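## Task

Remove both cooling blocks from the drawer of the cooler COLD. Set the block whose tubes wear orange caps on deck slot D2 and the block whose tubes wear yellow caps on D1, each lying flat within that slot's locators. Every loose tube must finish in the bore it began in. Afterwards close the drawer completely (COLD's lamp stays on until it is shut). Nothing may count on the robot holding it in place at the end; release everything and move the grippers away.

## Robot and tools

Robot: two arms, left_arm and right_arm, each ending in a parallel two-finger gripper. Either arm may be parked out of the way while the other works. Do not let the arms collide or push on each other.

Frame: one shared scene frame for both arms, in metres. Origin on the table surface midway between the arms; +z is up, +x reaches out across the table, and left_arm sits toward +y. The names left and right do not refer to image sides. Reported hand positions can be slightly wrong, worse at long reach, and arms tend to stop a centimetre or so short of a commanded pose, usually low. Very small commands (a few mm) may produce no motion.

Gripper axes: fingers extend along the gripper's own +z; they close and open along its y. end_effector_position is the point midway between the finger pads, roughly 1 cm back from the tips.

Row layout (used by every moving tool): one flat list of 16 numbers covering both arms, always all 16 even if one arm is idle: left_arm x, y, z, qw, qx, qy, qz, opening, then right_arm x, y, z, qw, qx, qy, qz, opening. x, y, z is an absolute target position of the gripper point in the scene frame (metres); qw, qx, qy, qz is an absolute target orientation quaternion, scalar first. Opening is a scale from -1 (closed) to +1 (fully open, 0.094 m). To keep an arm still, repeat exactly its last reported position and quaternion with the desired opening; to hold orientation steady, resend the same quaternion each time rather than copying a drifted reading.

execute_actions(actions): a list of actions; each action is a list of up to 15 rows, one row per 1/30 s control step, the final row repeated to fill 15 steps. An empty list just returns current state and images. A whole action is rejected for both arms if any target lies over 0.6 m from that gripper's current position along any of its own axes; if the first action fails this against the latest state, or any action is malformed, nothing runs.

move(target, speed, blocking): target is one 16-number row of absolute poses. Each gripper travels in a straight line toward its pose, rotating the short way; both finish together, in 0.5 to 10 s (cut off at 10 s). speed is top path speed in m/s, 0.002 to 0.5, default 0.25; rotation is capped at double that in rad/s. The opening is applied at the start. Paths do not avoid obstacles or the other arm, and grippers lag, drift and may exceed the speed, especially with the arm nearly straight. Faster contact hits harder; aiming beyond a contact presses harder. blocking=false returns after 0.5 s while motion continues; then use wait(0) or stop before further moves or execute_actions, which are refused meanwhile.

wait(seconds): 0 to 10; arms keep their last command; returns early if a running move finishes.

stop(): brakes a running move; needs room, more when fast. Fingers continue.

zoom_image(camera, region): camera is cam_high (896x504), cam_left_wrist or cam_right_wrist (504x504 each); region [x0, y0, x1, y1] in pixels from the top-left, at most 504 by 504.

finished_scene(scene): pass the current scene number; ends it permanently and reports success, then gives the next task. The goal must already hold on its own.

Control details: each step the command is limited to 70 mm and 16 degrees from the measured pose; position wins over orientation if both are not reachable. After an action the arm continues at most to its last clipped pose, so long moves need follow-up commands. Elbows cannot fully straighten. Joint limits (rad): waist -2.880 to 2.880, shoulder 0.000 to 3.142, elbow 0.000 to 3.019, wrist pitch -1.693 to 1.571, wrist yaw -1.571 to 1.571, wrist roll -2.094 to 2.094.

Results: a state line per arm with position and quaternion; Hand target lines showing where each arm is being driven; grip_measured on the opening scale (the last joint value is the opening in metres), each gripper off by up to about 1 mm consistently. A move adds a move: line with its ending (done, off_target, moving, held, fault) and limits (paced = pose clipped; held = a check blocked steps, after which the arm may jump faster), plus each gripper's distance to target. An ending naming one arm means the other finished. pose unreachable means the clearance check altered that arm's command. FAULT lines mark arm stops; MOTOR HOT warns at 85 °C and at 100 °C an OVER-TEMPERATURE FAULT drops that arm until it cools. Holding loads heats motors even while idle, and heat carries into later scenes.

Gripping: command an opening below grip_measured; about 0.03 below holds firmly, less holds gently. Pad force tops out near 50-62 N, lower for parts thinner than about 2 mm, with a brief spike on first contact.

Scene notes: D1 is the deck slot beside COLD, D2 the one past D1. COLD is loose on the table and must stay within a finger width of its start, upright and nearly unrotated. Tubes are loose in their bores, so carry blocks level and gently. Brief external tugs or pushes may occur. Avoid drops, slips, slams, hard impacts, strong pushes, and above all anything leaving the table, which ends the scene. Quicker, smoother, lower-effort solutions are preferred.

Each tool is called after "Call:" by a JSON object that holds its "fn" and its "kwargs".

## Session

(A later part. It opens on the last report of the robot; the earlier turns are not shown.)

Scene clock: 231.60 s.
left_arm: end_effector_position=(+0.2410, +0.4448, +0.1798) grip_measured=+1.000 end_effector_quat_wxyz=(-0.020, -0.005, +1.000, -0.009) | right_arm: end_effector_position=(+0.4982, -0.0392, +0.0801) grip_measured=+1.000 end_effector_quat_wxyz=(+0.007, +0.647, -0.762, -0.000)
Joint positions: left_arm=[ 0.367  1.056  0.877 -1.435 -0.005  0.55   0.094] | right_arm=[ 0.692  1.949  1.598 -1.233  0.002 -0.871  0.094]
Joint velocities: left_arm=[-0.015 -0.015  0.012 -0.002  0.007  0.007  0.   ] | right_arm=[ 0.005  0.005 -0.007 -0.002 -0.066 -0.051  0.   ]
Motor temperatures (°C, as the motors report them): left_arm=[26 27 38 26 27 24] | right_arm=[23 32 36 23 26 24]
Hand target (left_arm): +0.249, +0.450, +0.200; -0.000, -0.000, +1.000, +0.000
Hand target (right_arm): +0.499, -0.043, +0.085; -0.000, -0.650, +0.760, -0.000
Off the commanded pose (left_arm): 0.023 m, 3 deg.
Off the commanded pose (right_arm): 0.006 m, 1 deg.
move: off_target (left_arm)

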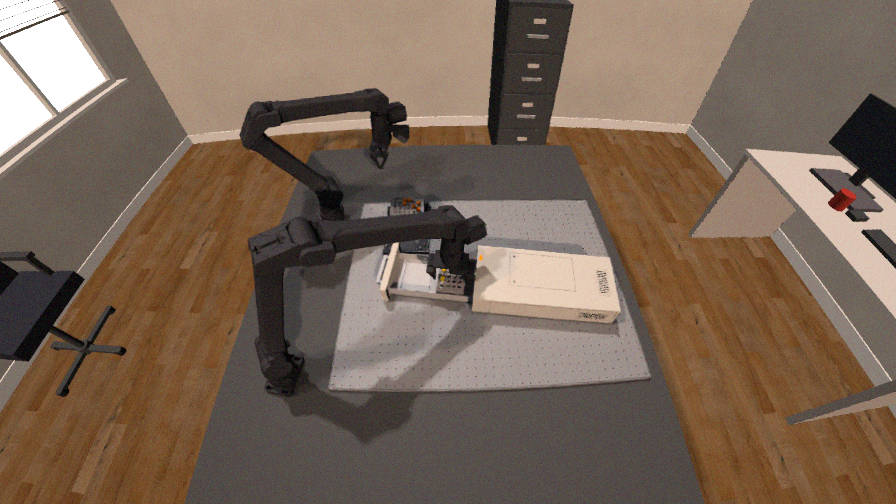

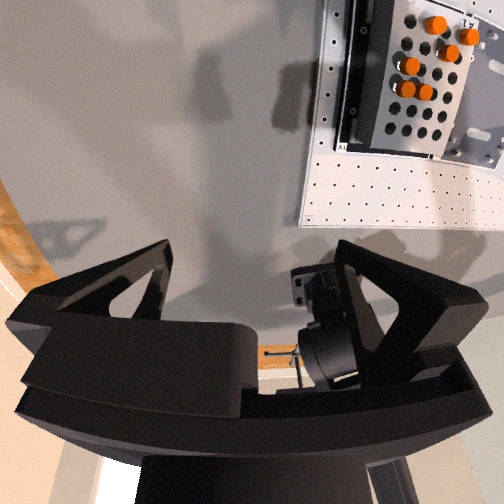

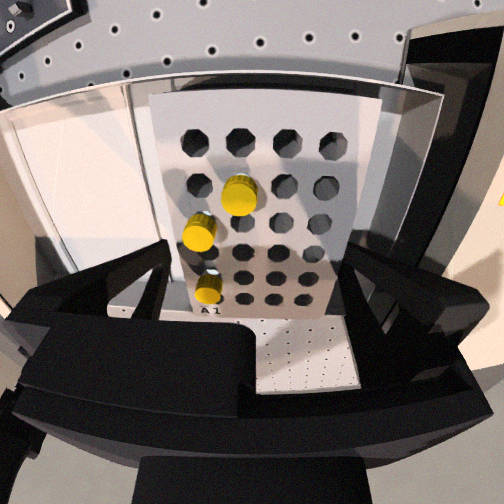

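Call:
{"fn": "move", "kwargs": {"target": [0.235,0.293,0.06,0.17,0,0.985,0,-1,0.507,-0.03,0.078,0,-0.653,0.757,0,1], "speed": 0.12}}

Scene clock: 239.53 s.
left_arm: end_effector_position=(+0.2312, +0.2910, +0.0591) grip_measured=-0.984 end_effector_quat_wxyz=(+0.160, +0.004, +0.987, -0.008) | right_arm: end_effector_position=(+0.4982, -0.0394, +0.0799) grip_measured=+1.000 end_effector_quat_wxyz=(+0.007, +0.648, -0.762, +0.000)
Joint positions: left_arm=[-0.272  0.695  0.339 -0.893 -0.008 -0.068  0.001] | right_arm=[ 0.692  1.949  1.598 -1.233  0.003 -0.872  0.094]
Joint velocities: left_arm=[-0.005 -0.005 -0.007 -0.017 -0.007 -0.095  0.001] | right_arm=[ 0.015  0.005  0.002 -0.022 -0.007 -0.051  0.   ]
Motor temperatures (°C, as the motors report them): left_arm=[26 27 38 26 27 24] | right_arm=[23 33 35 23 26 24]
Hand target (left_arm): +0.236, +0.290, +0.062; +0.172, -0.002, +0.985, -0.008
Hand target (right_arm): +0.507, -0.030, +0.078; -0.000, -0.653, +0.757, +0.000
Off the commanded pose (left_arm): 0.004 m, 2 deg.
Off the commanded pose (right_arm): 0.013 m, 1 deg.
move: off_target (right_arm)

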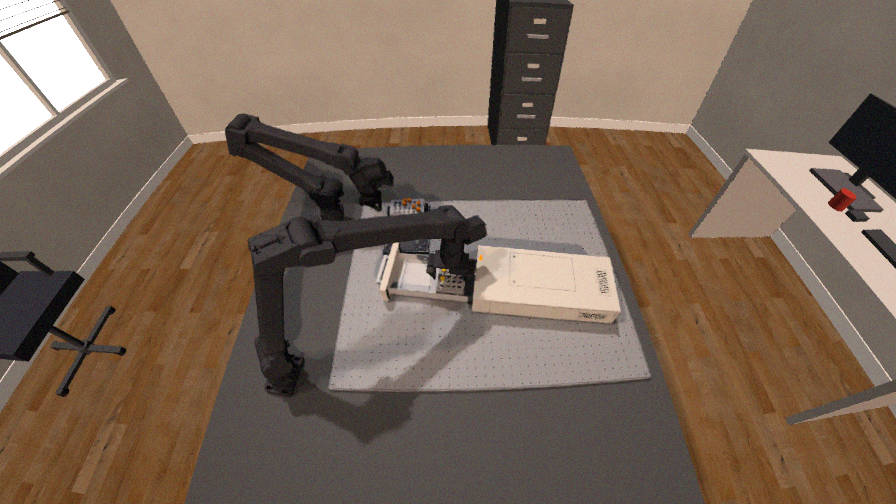

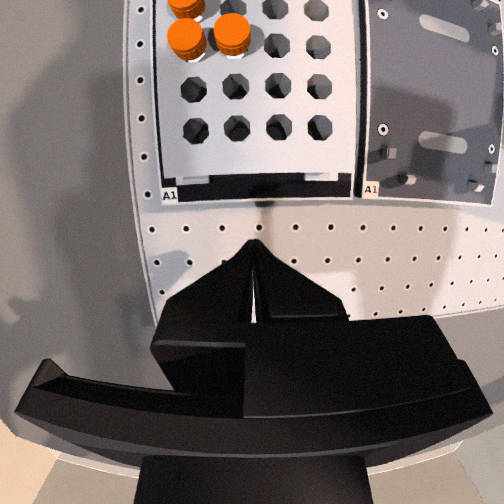

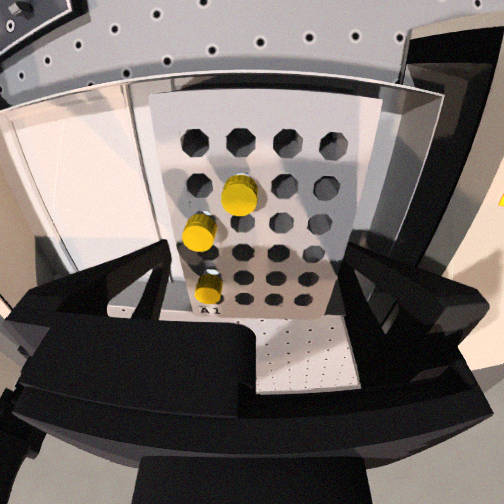

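Call:
{"fn": "move", "kwargs": {"target": [0.2,0.45,0.15,0.17,0,0.985,0,-1,0.512,-0.028,0.06,0,-0.653,0.757,0,1], "speed": 0.12}}

Scene clock: 245.00 s.
left_arm: end_effector_position=(+0.1880, +0.4415, +0.1250) grip_measured=-0.984 end_effector_quat_wxyz=(+0.151, -0.006, +0.989, -0.004) | right_arm: end_effector_position=(+0.5014, -0.0375, +0.0627) grip_measured=+1.000 end_effector_quat_wxyz=(+0.011, +0.648, -0.762, -0.001)
Joint positions: left_arm=[ 0.676  0.746  0.547 -1.178  0.234  0.835  0.001] | right_arm=[ 0.692  1.98   1.598 -1.211  0.003 -0.872  0.094]
Joint velocities: left_arm=[-0.005 -0.015  0.017  0.002  0.007  0.022 -0.   ] | right_arm=[ 0.005  0.005 -0.012 -0.002  0.022  0.037  0.   ]
Motor temperatures (°C, as the motors report them): left_arm=[26 27 38 26 27 24] | right_arm=[23 33 36 23 26 24]
Hand target (left_arm): +0.197, +0.453, +0.149; +0.165, +0.002, +0.986, +0.011
Hand target (right_arm): +0.512, -0.028, +0.060; +0.000, -0.653, +0.757, +0.000
Off the commanded pose (left_arm): 0.029 m, 2 deg.
Off the commanded pose (right_arm): 0.015 m, 2 deg.
move: off_target (left_arm, right_arm)

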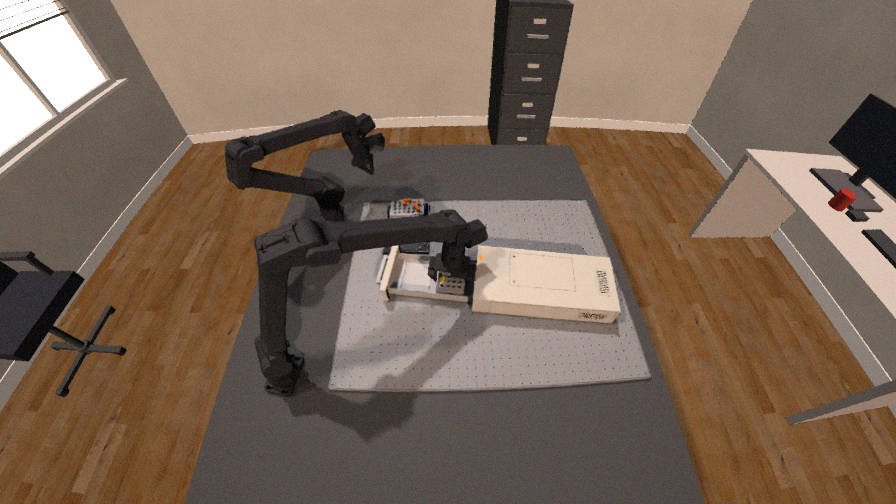

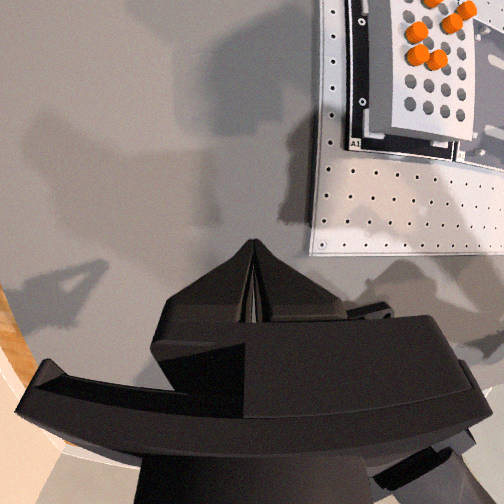

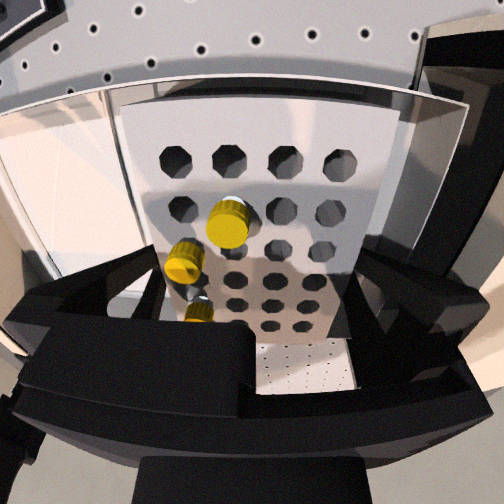

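Call:
{"fn": "move", "kwargs": {"target": [0.2,0.45,0.15,0.17,0,0.985,0,-1,0.51,-0.03,0.047,0,-0.65,0.76,0,1], "speed": 0.02}}

Call:
{"fn": "move", "kwargs": {"target": [0.2,0.45,0.15,0.17,0,0.985,0,-1,0.51,-0.03,0.047,0,-0.65,0.76,0,0.74]}}

Call:
{"fn": "move", "kwargs": {"target": [0.2,0.45,0.15,0.17,0,0.985,0,-1,0.51,-0.03,0.19,-0.02,-0.65,0.76,0,0.74], "speed": 0.05}}

Scene clock: 257.07 s.
left_arm: end_effector_position=(+0.1894, +0.4378, +0.1256) grip_measured=-0.984 end_effector_quat_wxyz=(+0.156, -0.004, +0.988, -0.014) | right_arm: end_effector_position=(+0.5072, -0.0338, +0.0618) grip_measured=+1.000 end_effector_quat_wxyz=(-0.002, +0.648, -0.762, +0.001)
Joint positions: left_arm=[ 0.676  0.746  0.547 -1.185  0.255  0.838  0.001] | right_arm=[ 0.692  1.981  1.598 -1.182  0.001 -0.872  0.094]
Joint velocities: left_arm=[-0.005  0.005 -0.007 -0.002  0.037 -0.007 -0.   ] | right_arm=[-0.015 -0.005 -0.007 -0.012 -0.095 -0.022  0.   ]
Motor temperatures (°C, as the motors report them): left_arm=[26 27 40 26 27 24] | right_arm=[23 33 36 23 26 24]
Hand target (left_arm): +0.199, +0.449, +0.150; +0.170, -0.000, +0.985, +0.000
Hand target (right_arm): +0.510, -0.030, +0.047; -0.000, -0.650, +0.760, +0.000
Off the commanded pose (left_arm): 0.029 m, 2 deg.
Off the commanded pose (right_arm): 0.016 m, 0 deg.
move: off_target (left_arm, right_arm)

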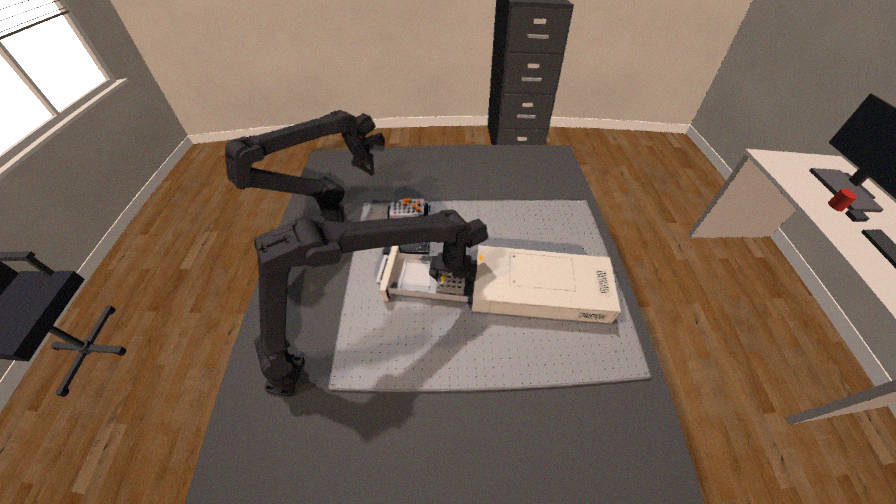

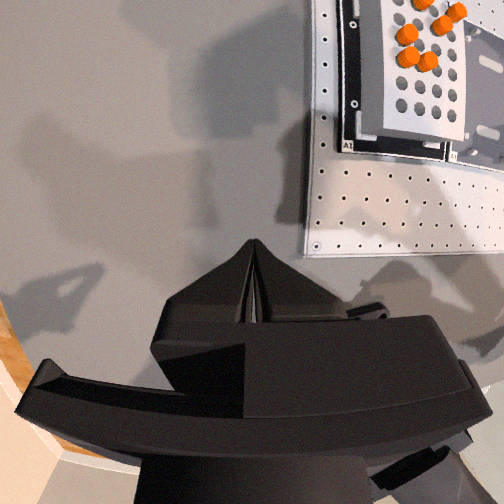

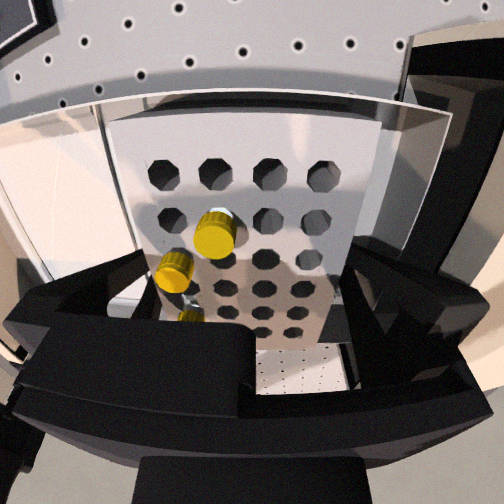

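Scene clock: 257.77 s.
left_arm: end_effector_position=(+0.1894, +0.4378, +0.1256) grip_measured=-0.984 end_effector_quat_wxyz=(+0.156, -0.004, +0.988, -0.014) | right_arm: end_effector_position=(+0.5058, -0.0336, +0.0611) grip_measured=+0.811 end_effector_quat_wxyz=(-0.001, +0.648, -0.762, -0.001)
Joint positions: left_arm=[ 0.676  0.746  0.547 -1.185  0.255  0.838  0.001] | right_arm=[ 0.693  1.981  1.596 -1.184 -0.003 -0.872  0.085]
Joint velocities: left_arm=[-0.005 -0.015 -0.002 -0.032  0.037  0.007 -0.   ] | right_arm=[-0.015 -0.015  0.002 -0.002  0.007 -0.007  0.   ]
Motor temperatures (°C, as the motors report them): left_arm=[26 27 40 26 27 24] | right_arm=[23 33 36 23 26 24]
Hand target (left_arm): +0.199, +0.449, +0.150; +0.170, -0.000, +0.985, +0.000
Hand target (right_arm): +0.510, -0.030, +0.047; -0.000, -0.650, +0.760, +0.000
Off the commanded pose (left_arm): 0.029 m, 2 deg.
Off the commanded pose (right_arm): 0.015 m, 0 deg.
move: off_target (left_arm, right_arm)

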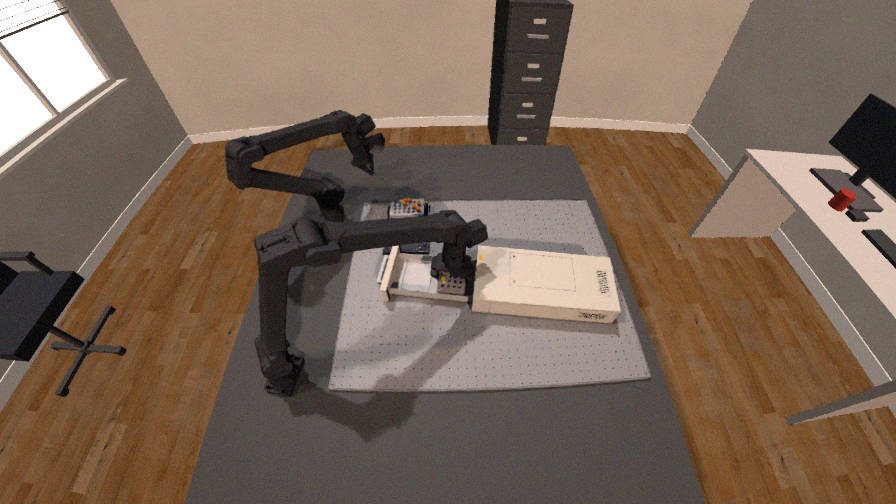

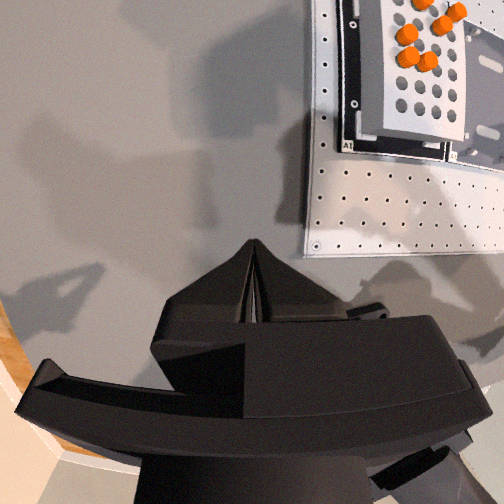

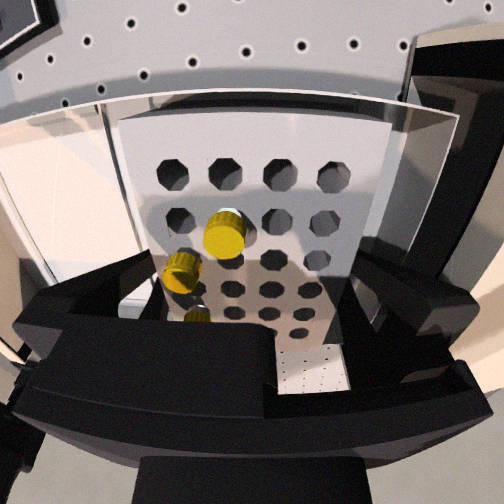

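Scene clock: 260.57 s.
left_arm: end_effector_position=(+0.1894, +0.4378, +0.1256) grip_measured=-0.984 end_effector_quat_wxyz=(+0.156, -0.004, +0.988, -0.014) | right_arm: end_effector_position=(+0.4794, -0.0443, +0.0969) grip_measured=+0.811 end_effector_quat_wxyz=(+0.081, +0.648, -0.757, -0.010)
Joint positions: left_arm=[ 0.676  0.746  0.547 -1.185  0.255  0.838  0.001] | right_arm=[ 0.703  1.984  1.69  -1.441  0.006 -0.868  0.085]
Joint velocities: left_arm=[-0.005 -0.015 -0.012 -0.007  0.007  0.007  0.   ] | right_arm=[-0.005 -0.015 -0.007 -0.027 -0.037 -0.051  0.   ]
Motor temperatures (°C, as the motors report them): left_arm=[26 27 40 26 27 24] | right_arm=[23 33 37 24 26 24]
Hand target (left_arm): +0.200, +0.449, +0.150; +0.170, -0.000, +0.985, +0.000
Hand target (right_arm): +0.498, -0.036, +0.164; -0.020, -0.650, +0.760, -0.001
Off the commanded pose (left_arm): 0.029 m, 2 deg.
Off the commanded pose (right_arm): 0.099 m, 7 deg; position clipped at the last step of the last action.
move: off_target (left_arm, right_arm); limits=paced

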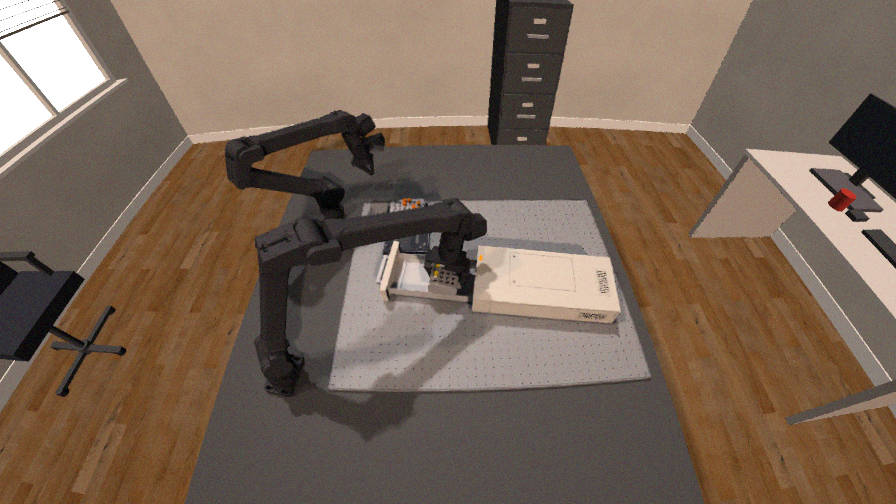

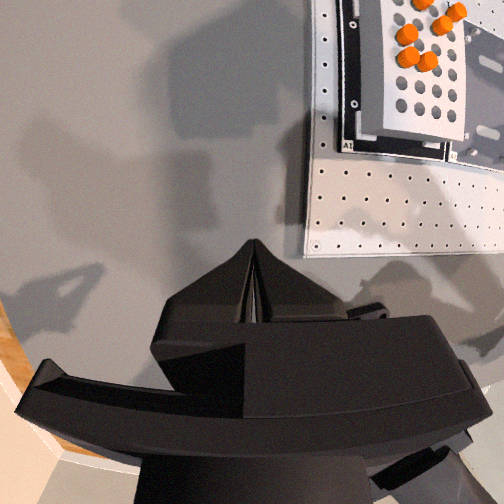

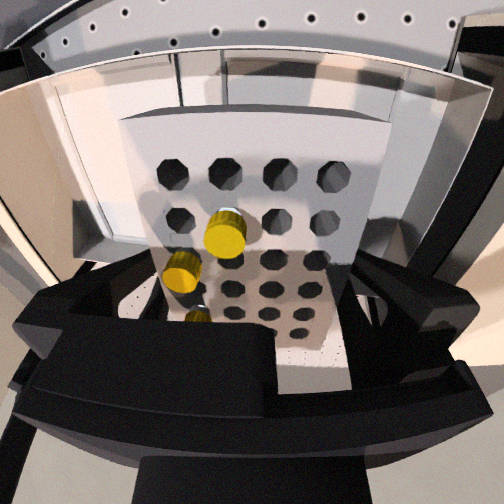

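Call:
{"fn": "move", "kwargs": {"target": [0.2,0.45,0.15,0.17,0,0.985,0,-1,0.42,-0.09,0.22,-0.02,-0.65,0.76,0,0.74], "speed": 0.05}}

Scene clock: 266.90 s.
left_arm: end_effector_position=(+0.1894, +0.4378, +0.1256) grip_measured=-0.984 end_effector_quat_wxyz=(+0.156, -0.004, +0.988, -0.014) | right_arm: end_effector_position=(+0.4150, -0.0857, +0.1715) grip_measured=+0.811 end_effector_quat_wxyz=(+0.062, +0.650, -0.758, -0.005)
Joint positions: left_arm=[ 0.676  0.746  0.547 -1.185  0.255  0.838  0.001] | right_arm=[ 0.701  1.711  1.498 -1.482  0.01  -0.872  0.085]
Joint velocities: left_arm=[ 0.005  0.005  0.002 -0.007 -0.11  -0.007  0.   ] | right_arm=[ 0.005  0.005 -0.022 -0.007 -0.081 -0.125  0.   ]
Motor temperatures (°C, as the motors report them): left_arm=[26 27 41 26 27 24] | right_arm=[23 34 38 24 26 24]
Hand target (left_arm): +0.200, +0.449, +0.150; +0.170, -0.000, +0.985, +0.000
Hand target (right_arm): +0.416, -0.091, +0.218; -0.020, -0.650, +0.760, +0.000
Off the commanded pose (left_arm): 0.029 m, 2 deg.
Off the commanded pose (right_arm): 0.049 m, 5 deg.
move: off_target (left_arm, right_arm)

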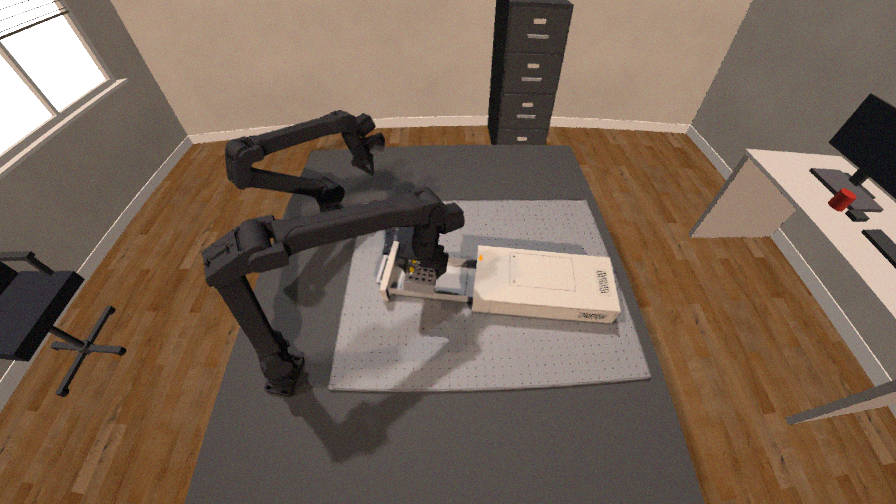

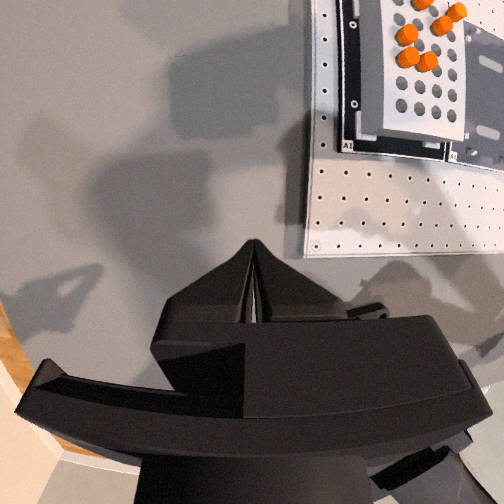

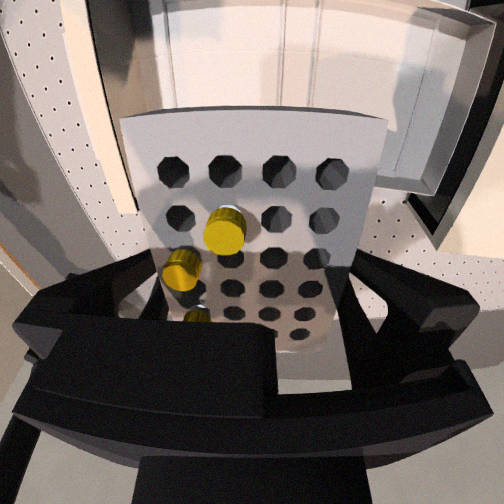

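Call:
{"fn": "move", "kwargs": {"target": [0.2,0.45,0.15,0.17,0,0.985,0,-1,0.345,0.19,0.21,0.01,0,1,0.02,0.74], "speed": 0.1}}

Scene clock: 281.20 s.
left_arm: end_effector_position=(+0.1894, +0.4378, +0.1256) grip_measured=-0.984 end_effector_quat_wxyz=(+0.156, -0.004, +0.988, -0.014) | right_arm: end_effector_position=(+0.3370, +0.1669, +0.1517) grip_measured=+0.811 end_effector_quat_wxyz=(-0.029, -0.002, +0.999, -0.024)
Joint positions: left_arm=[ 0.676  0.746  0.547 -1.185  0.255  0.838  0.001] | right_arm=[ 1.129  2.009  1.884 -1.517 -0.021  0.968  0.085]
Joint velocities: left_arm=[ 0.005  0.005 -0.007 -0.002 -0.139 -0.051  0.   ] | right_arm=[-0.015 -0.005  0.007 -0.002  0.007  0.022  0.   ]
Motor temperatures (°C, as the motors report them): left_arm=[26 27 41 26 27 24] | right_arm=[23 35 41 23 26 24]
Hand target (left_arm): +0.200, +0.449, +0.150; +0.170, -0.000, +0.985, +0.000
Hand target (right_arm): +0.344, +0.186, +0.212; +0.006, -0.000, +1.000, +0.024
Off the commanded pose (left_arm): 0.029 m, 2 deg.
Off the commanded pose (right_arm): 0.063 m, 7 deg.
move: off_target (left_arm, right_arm)

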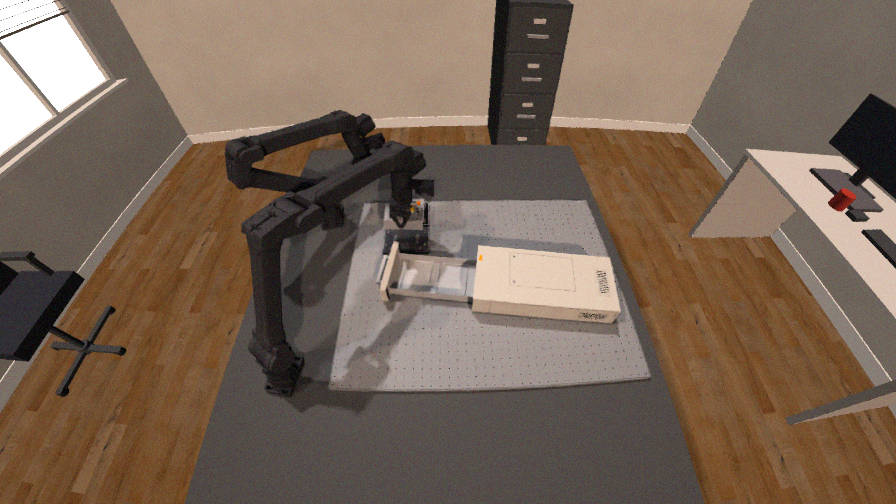

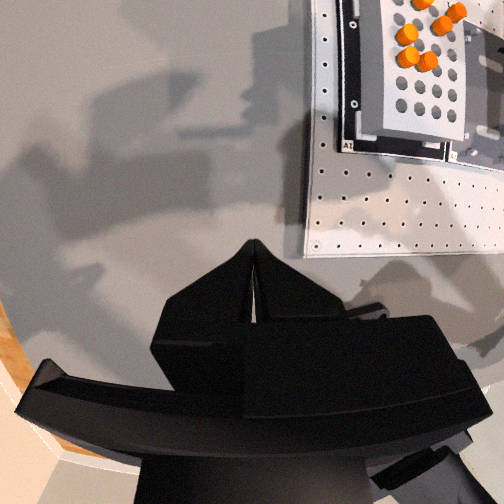

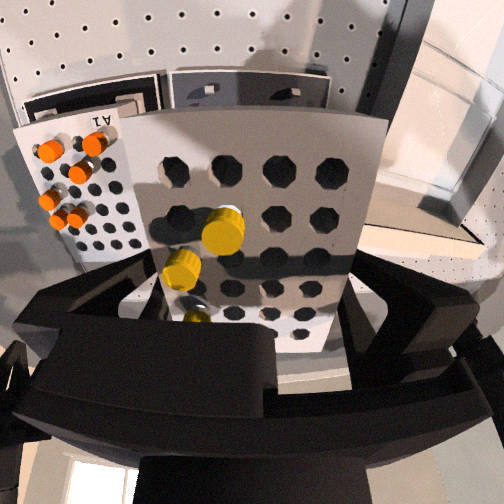

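Call:
{"fn": "move", "kwargs": {"target": [0.2,0.45,0.15,0.17,0,0.985,0,-1,0.335,0.17,0.085,0.01,0,1,0.02,0.74], "speed": 0.04}}

Call:
{"fn": "zoom_image", "kwargs": {"camera": "cam_high", "region": [360,180,480,280]}}

Scene clock: 288.17 s.
left_arm: end_effector_position=(+0.1894, +0.4378, +0.1256) grip_measured=-0.984 end_effector_quat_wxyz=(+0.156, -0.004, +0.988, -0.014) | right_arm: end_effector_position=(+0.3335, +0.1596, +0.0702) grip_measured=+0.811 end_effector_quat_wxyz=(-0.010, -0.000, +1.000, -0.004)
Joint positions: left_arm=[ 0.676  0.746  0.547 -1.185  0.255  0.838  0.001] | right_arm=[ 1.13   2.004  1.657 -1.242 -0.012  0.973  0.085]
Joint velocities: left_arm=[-0.005  0.005 -0.017  0.002  0.066  0.051 -0.002] | right_arm=[-0.005 -0.005 -0.002  0.002  0.037  0.066 -0.   ]
Motor temperatures (°C, as the motors report them): left_arm=[26 27 42 26 27 24] | right_arm=[23 36 42 23 26 24]
Hand target (left_arm): +0.200, +0.449, +0.150; +0.170, -0.000, +0.985, +0.000
Hand target (right_arm): +0.336, +0.171, +0.085; +0.009, -0.000, +1.000, +0.021
Off the commanded pose (left_arm): 0.029 m, 2 deg.
Off the commanded pose (right_arm): 0.018 m, 4 deg.
move: off_target (left_arm, right_arm)

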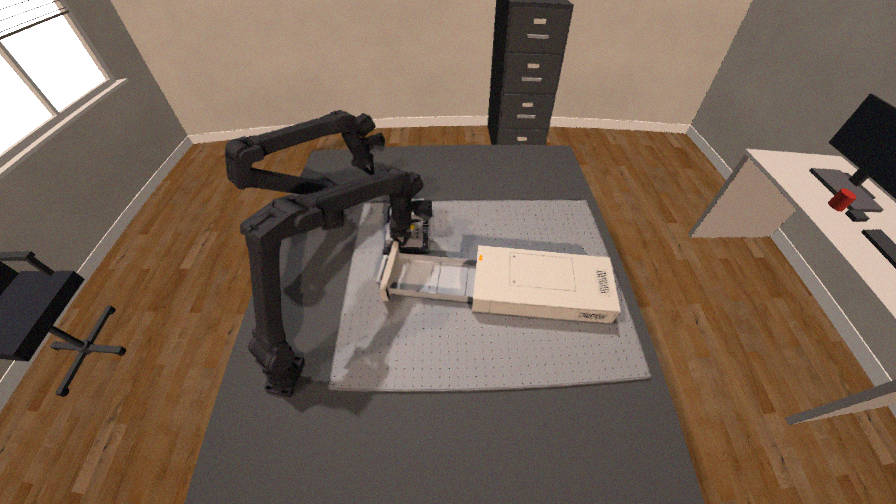

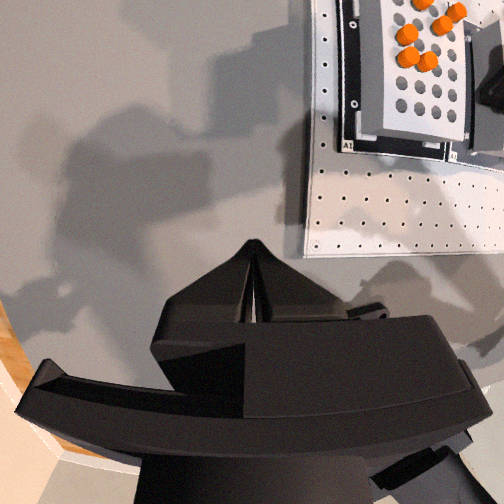

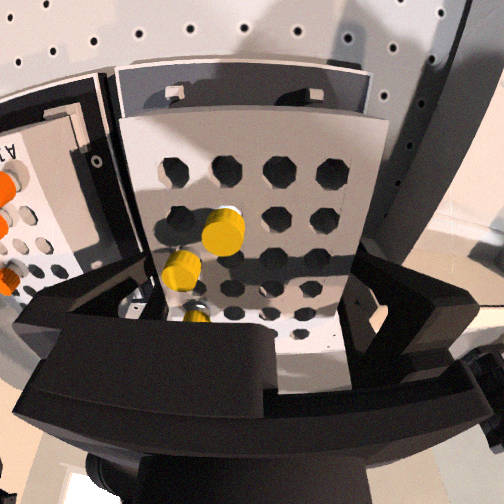

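Region (360, 180, 480, 280) of cam_high's 896x504 image, scaled by 4.200, with more detail than that image has.

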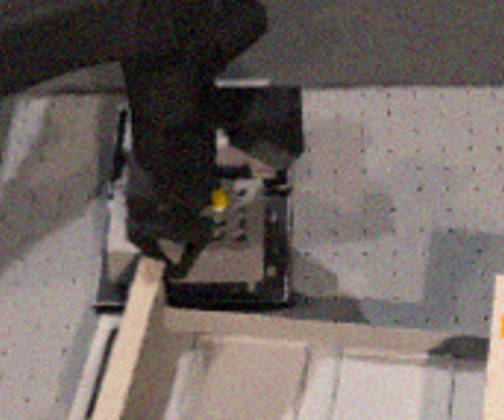

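Call:
{"fn": "move", "kwargs": {"target": [0.2,0.45,0.15,0.17,0,0.985,0,-1,0.35,0.19,0.11,0.015,0,1,0.03,0.74], "speed": 0.02}}

Scene clock: 296.93 s.
left_arm: end_effector_position=(+0.1894, +0.4378, +0.1256) grip_measured=-0.984 end_effector_quat_wxyz=(+0.156, -0.004, +0.988, -0.014) | right_arm: end_effector_position=(+0.3356, +0.1622, +0.0712) grip_measured=+0.811 end_effector_quat_wxyz=(-0.010, +0.000, +1.000, -0.006)
Joint positions: left_arm=[ 0.676  0.746  0.547 -1.185  0.255  0.838  0.001] | right_arm=[ 1.13   2.013  1.675 -1.253 -0.01   0.975  0.085]
Joint velocities: left_arm=[ 0.005  0.005 -0.022  0.002 -0.051 -0.037  0.001] | right_arm=[-0.024 -0.005 -0.007  0.012  0.037 -0.022 -0.001]
Motor temperatures (°C, as the motors report them): left_arm=[26 27 42 26 27 24] | right_arm=[23 36 41 24 26 24]
Hand target (left_arm): +0.200, +0.449, +0.150; +0.170, -0.000, +0.985, +0.000
Hand target (right_arm): +0.348, +0.186, +0.112; +0.015, -0.000, +0.999, +0.031
Off the commanded pose (left_arm): 0.029 m, 2 deg.
Off the commanded pose (right_arm): 0.050 m, 5 deg.
move: off_target (left_arm, right_arm)

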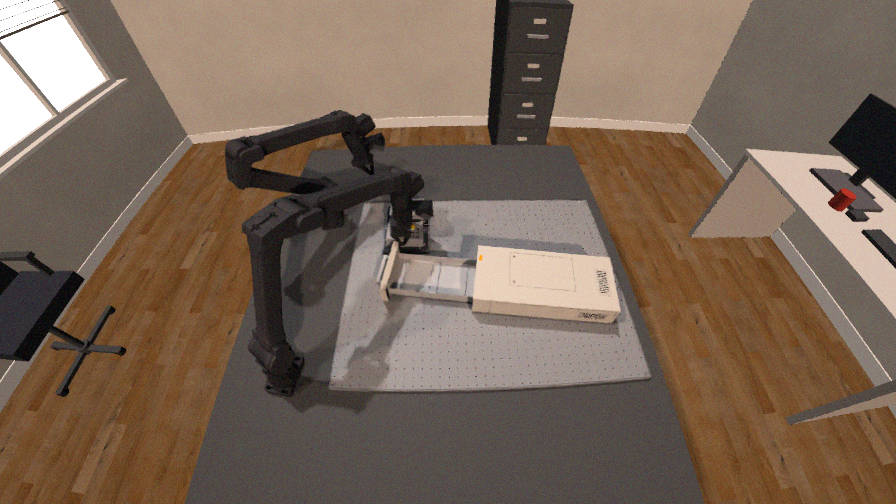

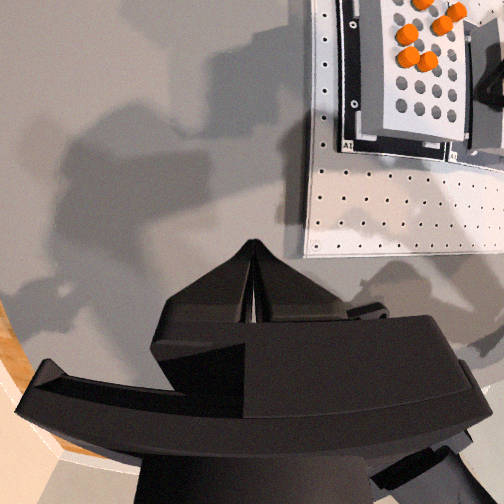

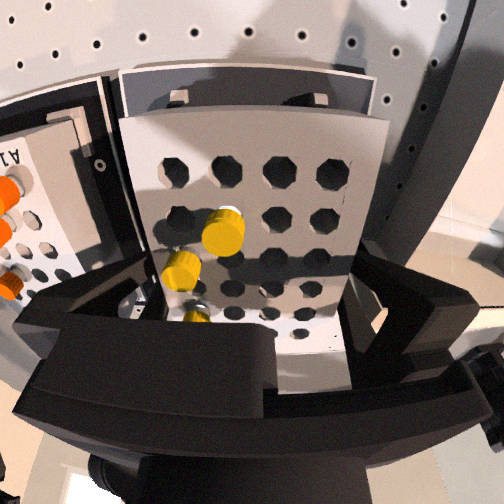

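A bit more outward.

Call:
{"fn": "move", "kwargs": {"target": [0.2,0.45,0.15,0.17,0,0.985,0,-1,0.362,0.205,0.11,0.015,0,1,0.03,0.74], "speed": 0.02}}

Scene clock: 304.10 s.
left_arm: end_effector_position=(+0.1894, +0.4378, +0.1256) grip_measured=-0.984 end_effector_quat_wxyz=(+0.156, -0.004, +0.988, -0.014) | right_arm: end_effector_position=(+0.3369, +0.1663, +0.0701) grip_measured=+0.811 end_effector_quat_wxyz=(-0.022, +0.007, +1.000, -0.020)
Joint positions: left_arm=[ 0.676  0.746  0.547 -1.185  0.255  0.838  0.001] | right_arm=[ 1.13   2.049  1.729 -1.31  -0.015  0.989  0.085]
Joint velocities: left_arm=[ 0.005  0.015 -0.012  0.017 -0.051 -0.037  0.001] | right_arm=[-0.024 -0.005 -0.012 -0.002 -0.022 -0.051 -0.   ]
Motor temperatures (°C, as the motors report them): left_arm=[26 27 42 26 27 24] | right_arm=[23 36 42 24 26 24]
Hand target (left_arm): +0.200, +0.449, +0.150; +0.170, -0.000, +0.985, +0.000
Hand target (right_arm): +0.359, +0.199, +0.113; +0.015, +0.000, +0.999, +0.031
Off the commanded pose (left_arm): 0.029 m, 2 deg.
Off the commanded pose (right_arm): 0.061 m, 7 deg.
move: off_target (left_arm, right_arm)

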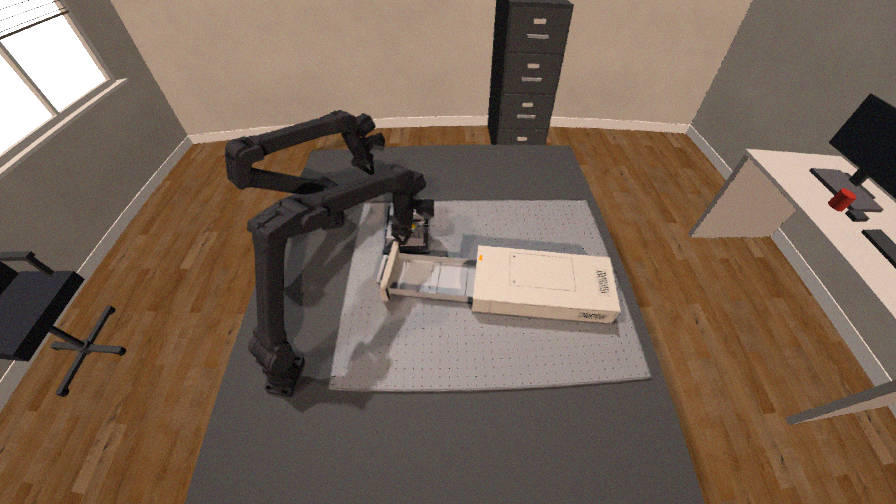

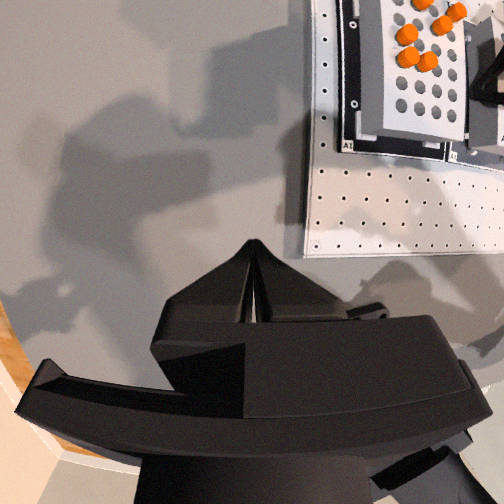

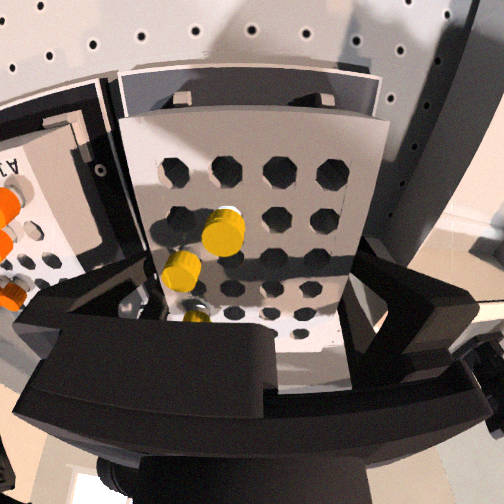

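Call:
{"fn": "move", "kwargs": {"target": [0.2,0.45,0.15,0.17,0,0.985,0,-1,0.365,0.18,0.075,0.02,-0.005,1,0.02,0.74], "speed": 0.02}}

Scene clock: 310.93 s.
left_arm: end_effector_position=(+0.1894, +0.4378, +0.1256) grip_measured=-0.984 end_effector_quat_wxyz=(+0.156, -0.004, +0.988, -0.014) | right_arm: end_effector_position=(+0.3364, +0.1654, +0.0641) grip_measured=+0.811 end_effector_quat_wxyz=(-0.018, +0.007, +1.000, -0.019)
Joint positions: left_arm=[ 0.676  0.746  0.547 -1.185  0.255  0.838  0.001] | right_arm=[ 1.132  2.047  1.71  -1.285 -0.009  0.99   0.085]
Joint velocities: left_arm=[-0.005  0.005 -0.017 -0.002  0.007 -0.007 -0.   ] | right_arm=[ 0.005 -0.005 -0.007  0.002 -0.051 -0.007 -0.002]
Motor temperatures (°C, as the motors report them): left_arm=[26 27 43 26 27 24] | right_arm=[23 36 43 24 27 24]
Hand target (left_arm): +0.200, +0.449, +0.150; +0.170, -0.000, +0.985, +0.000
Hand target (right_arm): +0.364, +0.178, +0.077; +0.020, -0.004, +1.000, +0.018
Off the commanded pose (left_arm): 0.029 m, 2 deg.
Off the commanded pose (right_arm): 0.034 m, 6 deg.
move: off_target (left_arm, right_arm)

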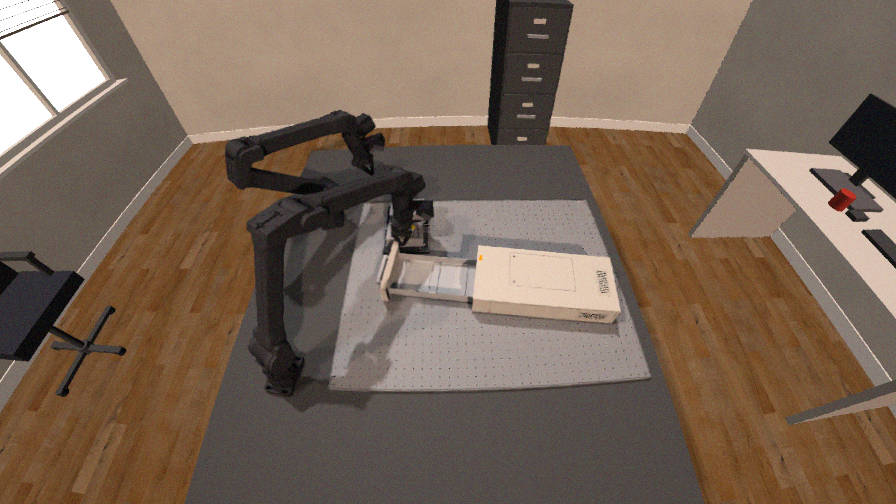

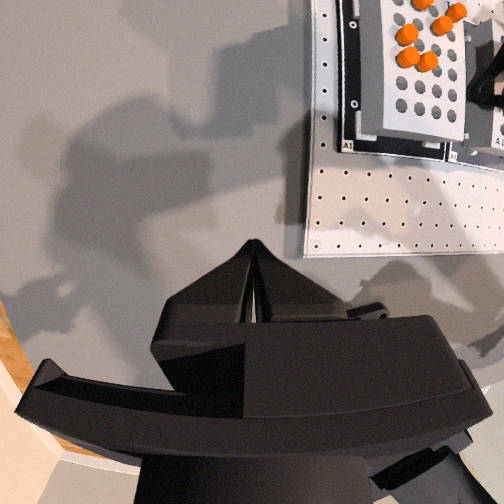

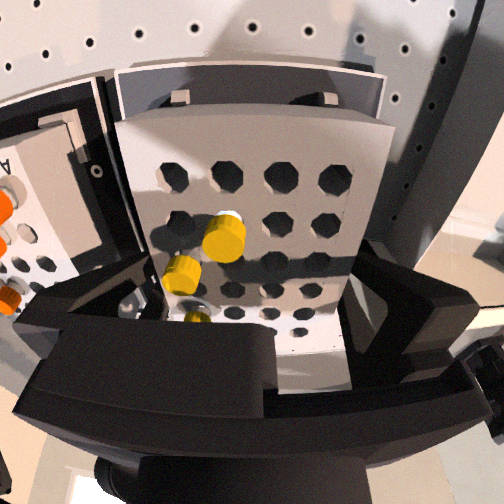

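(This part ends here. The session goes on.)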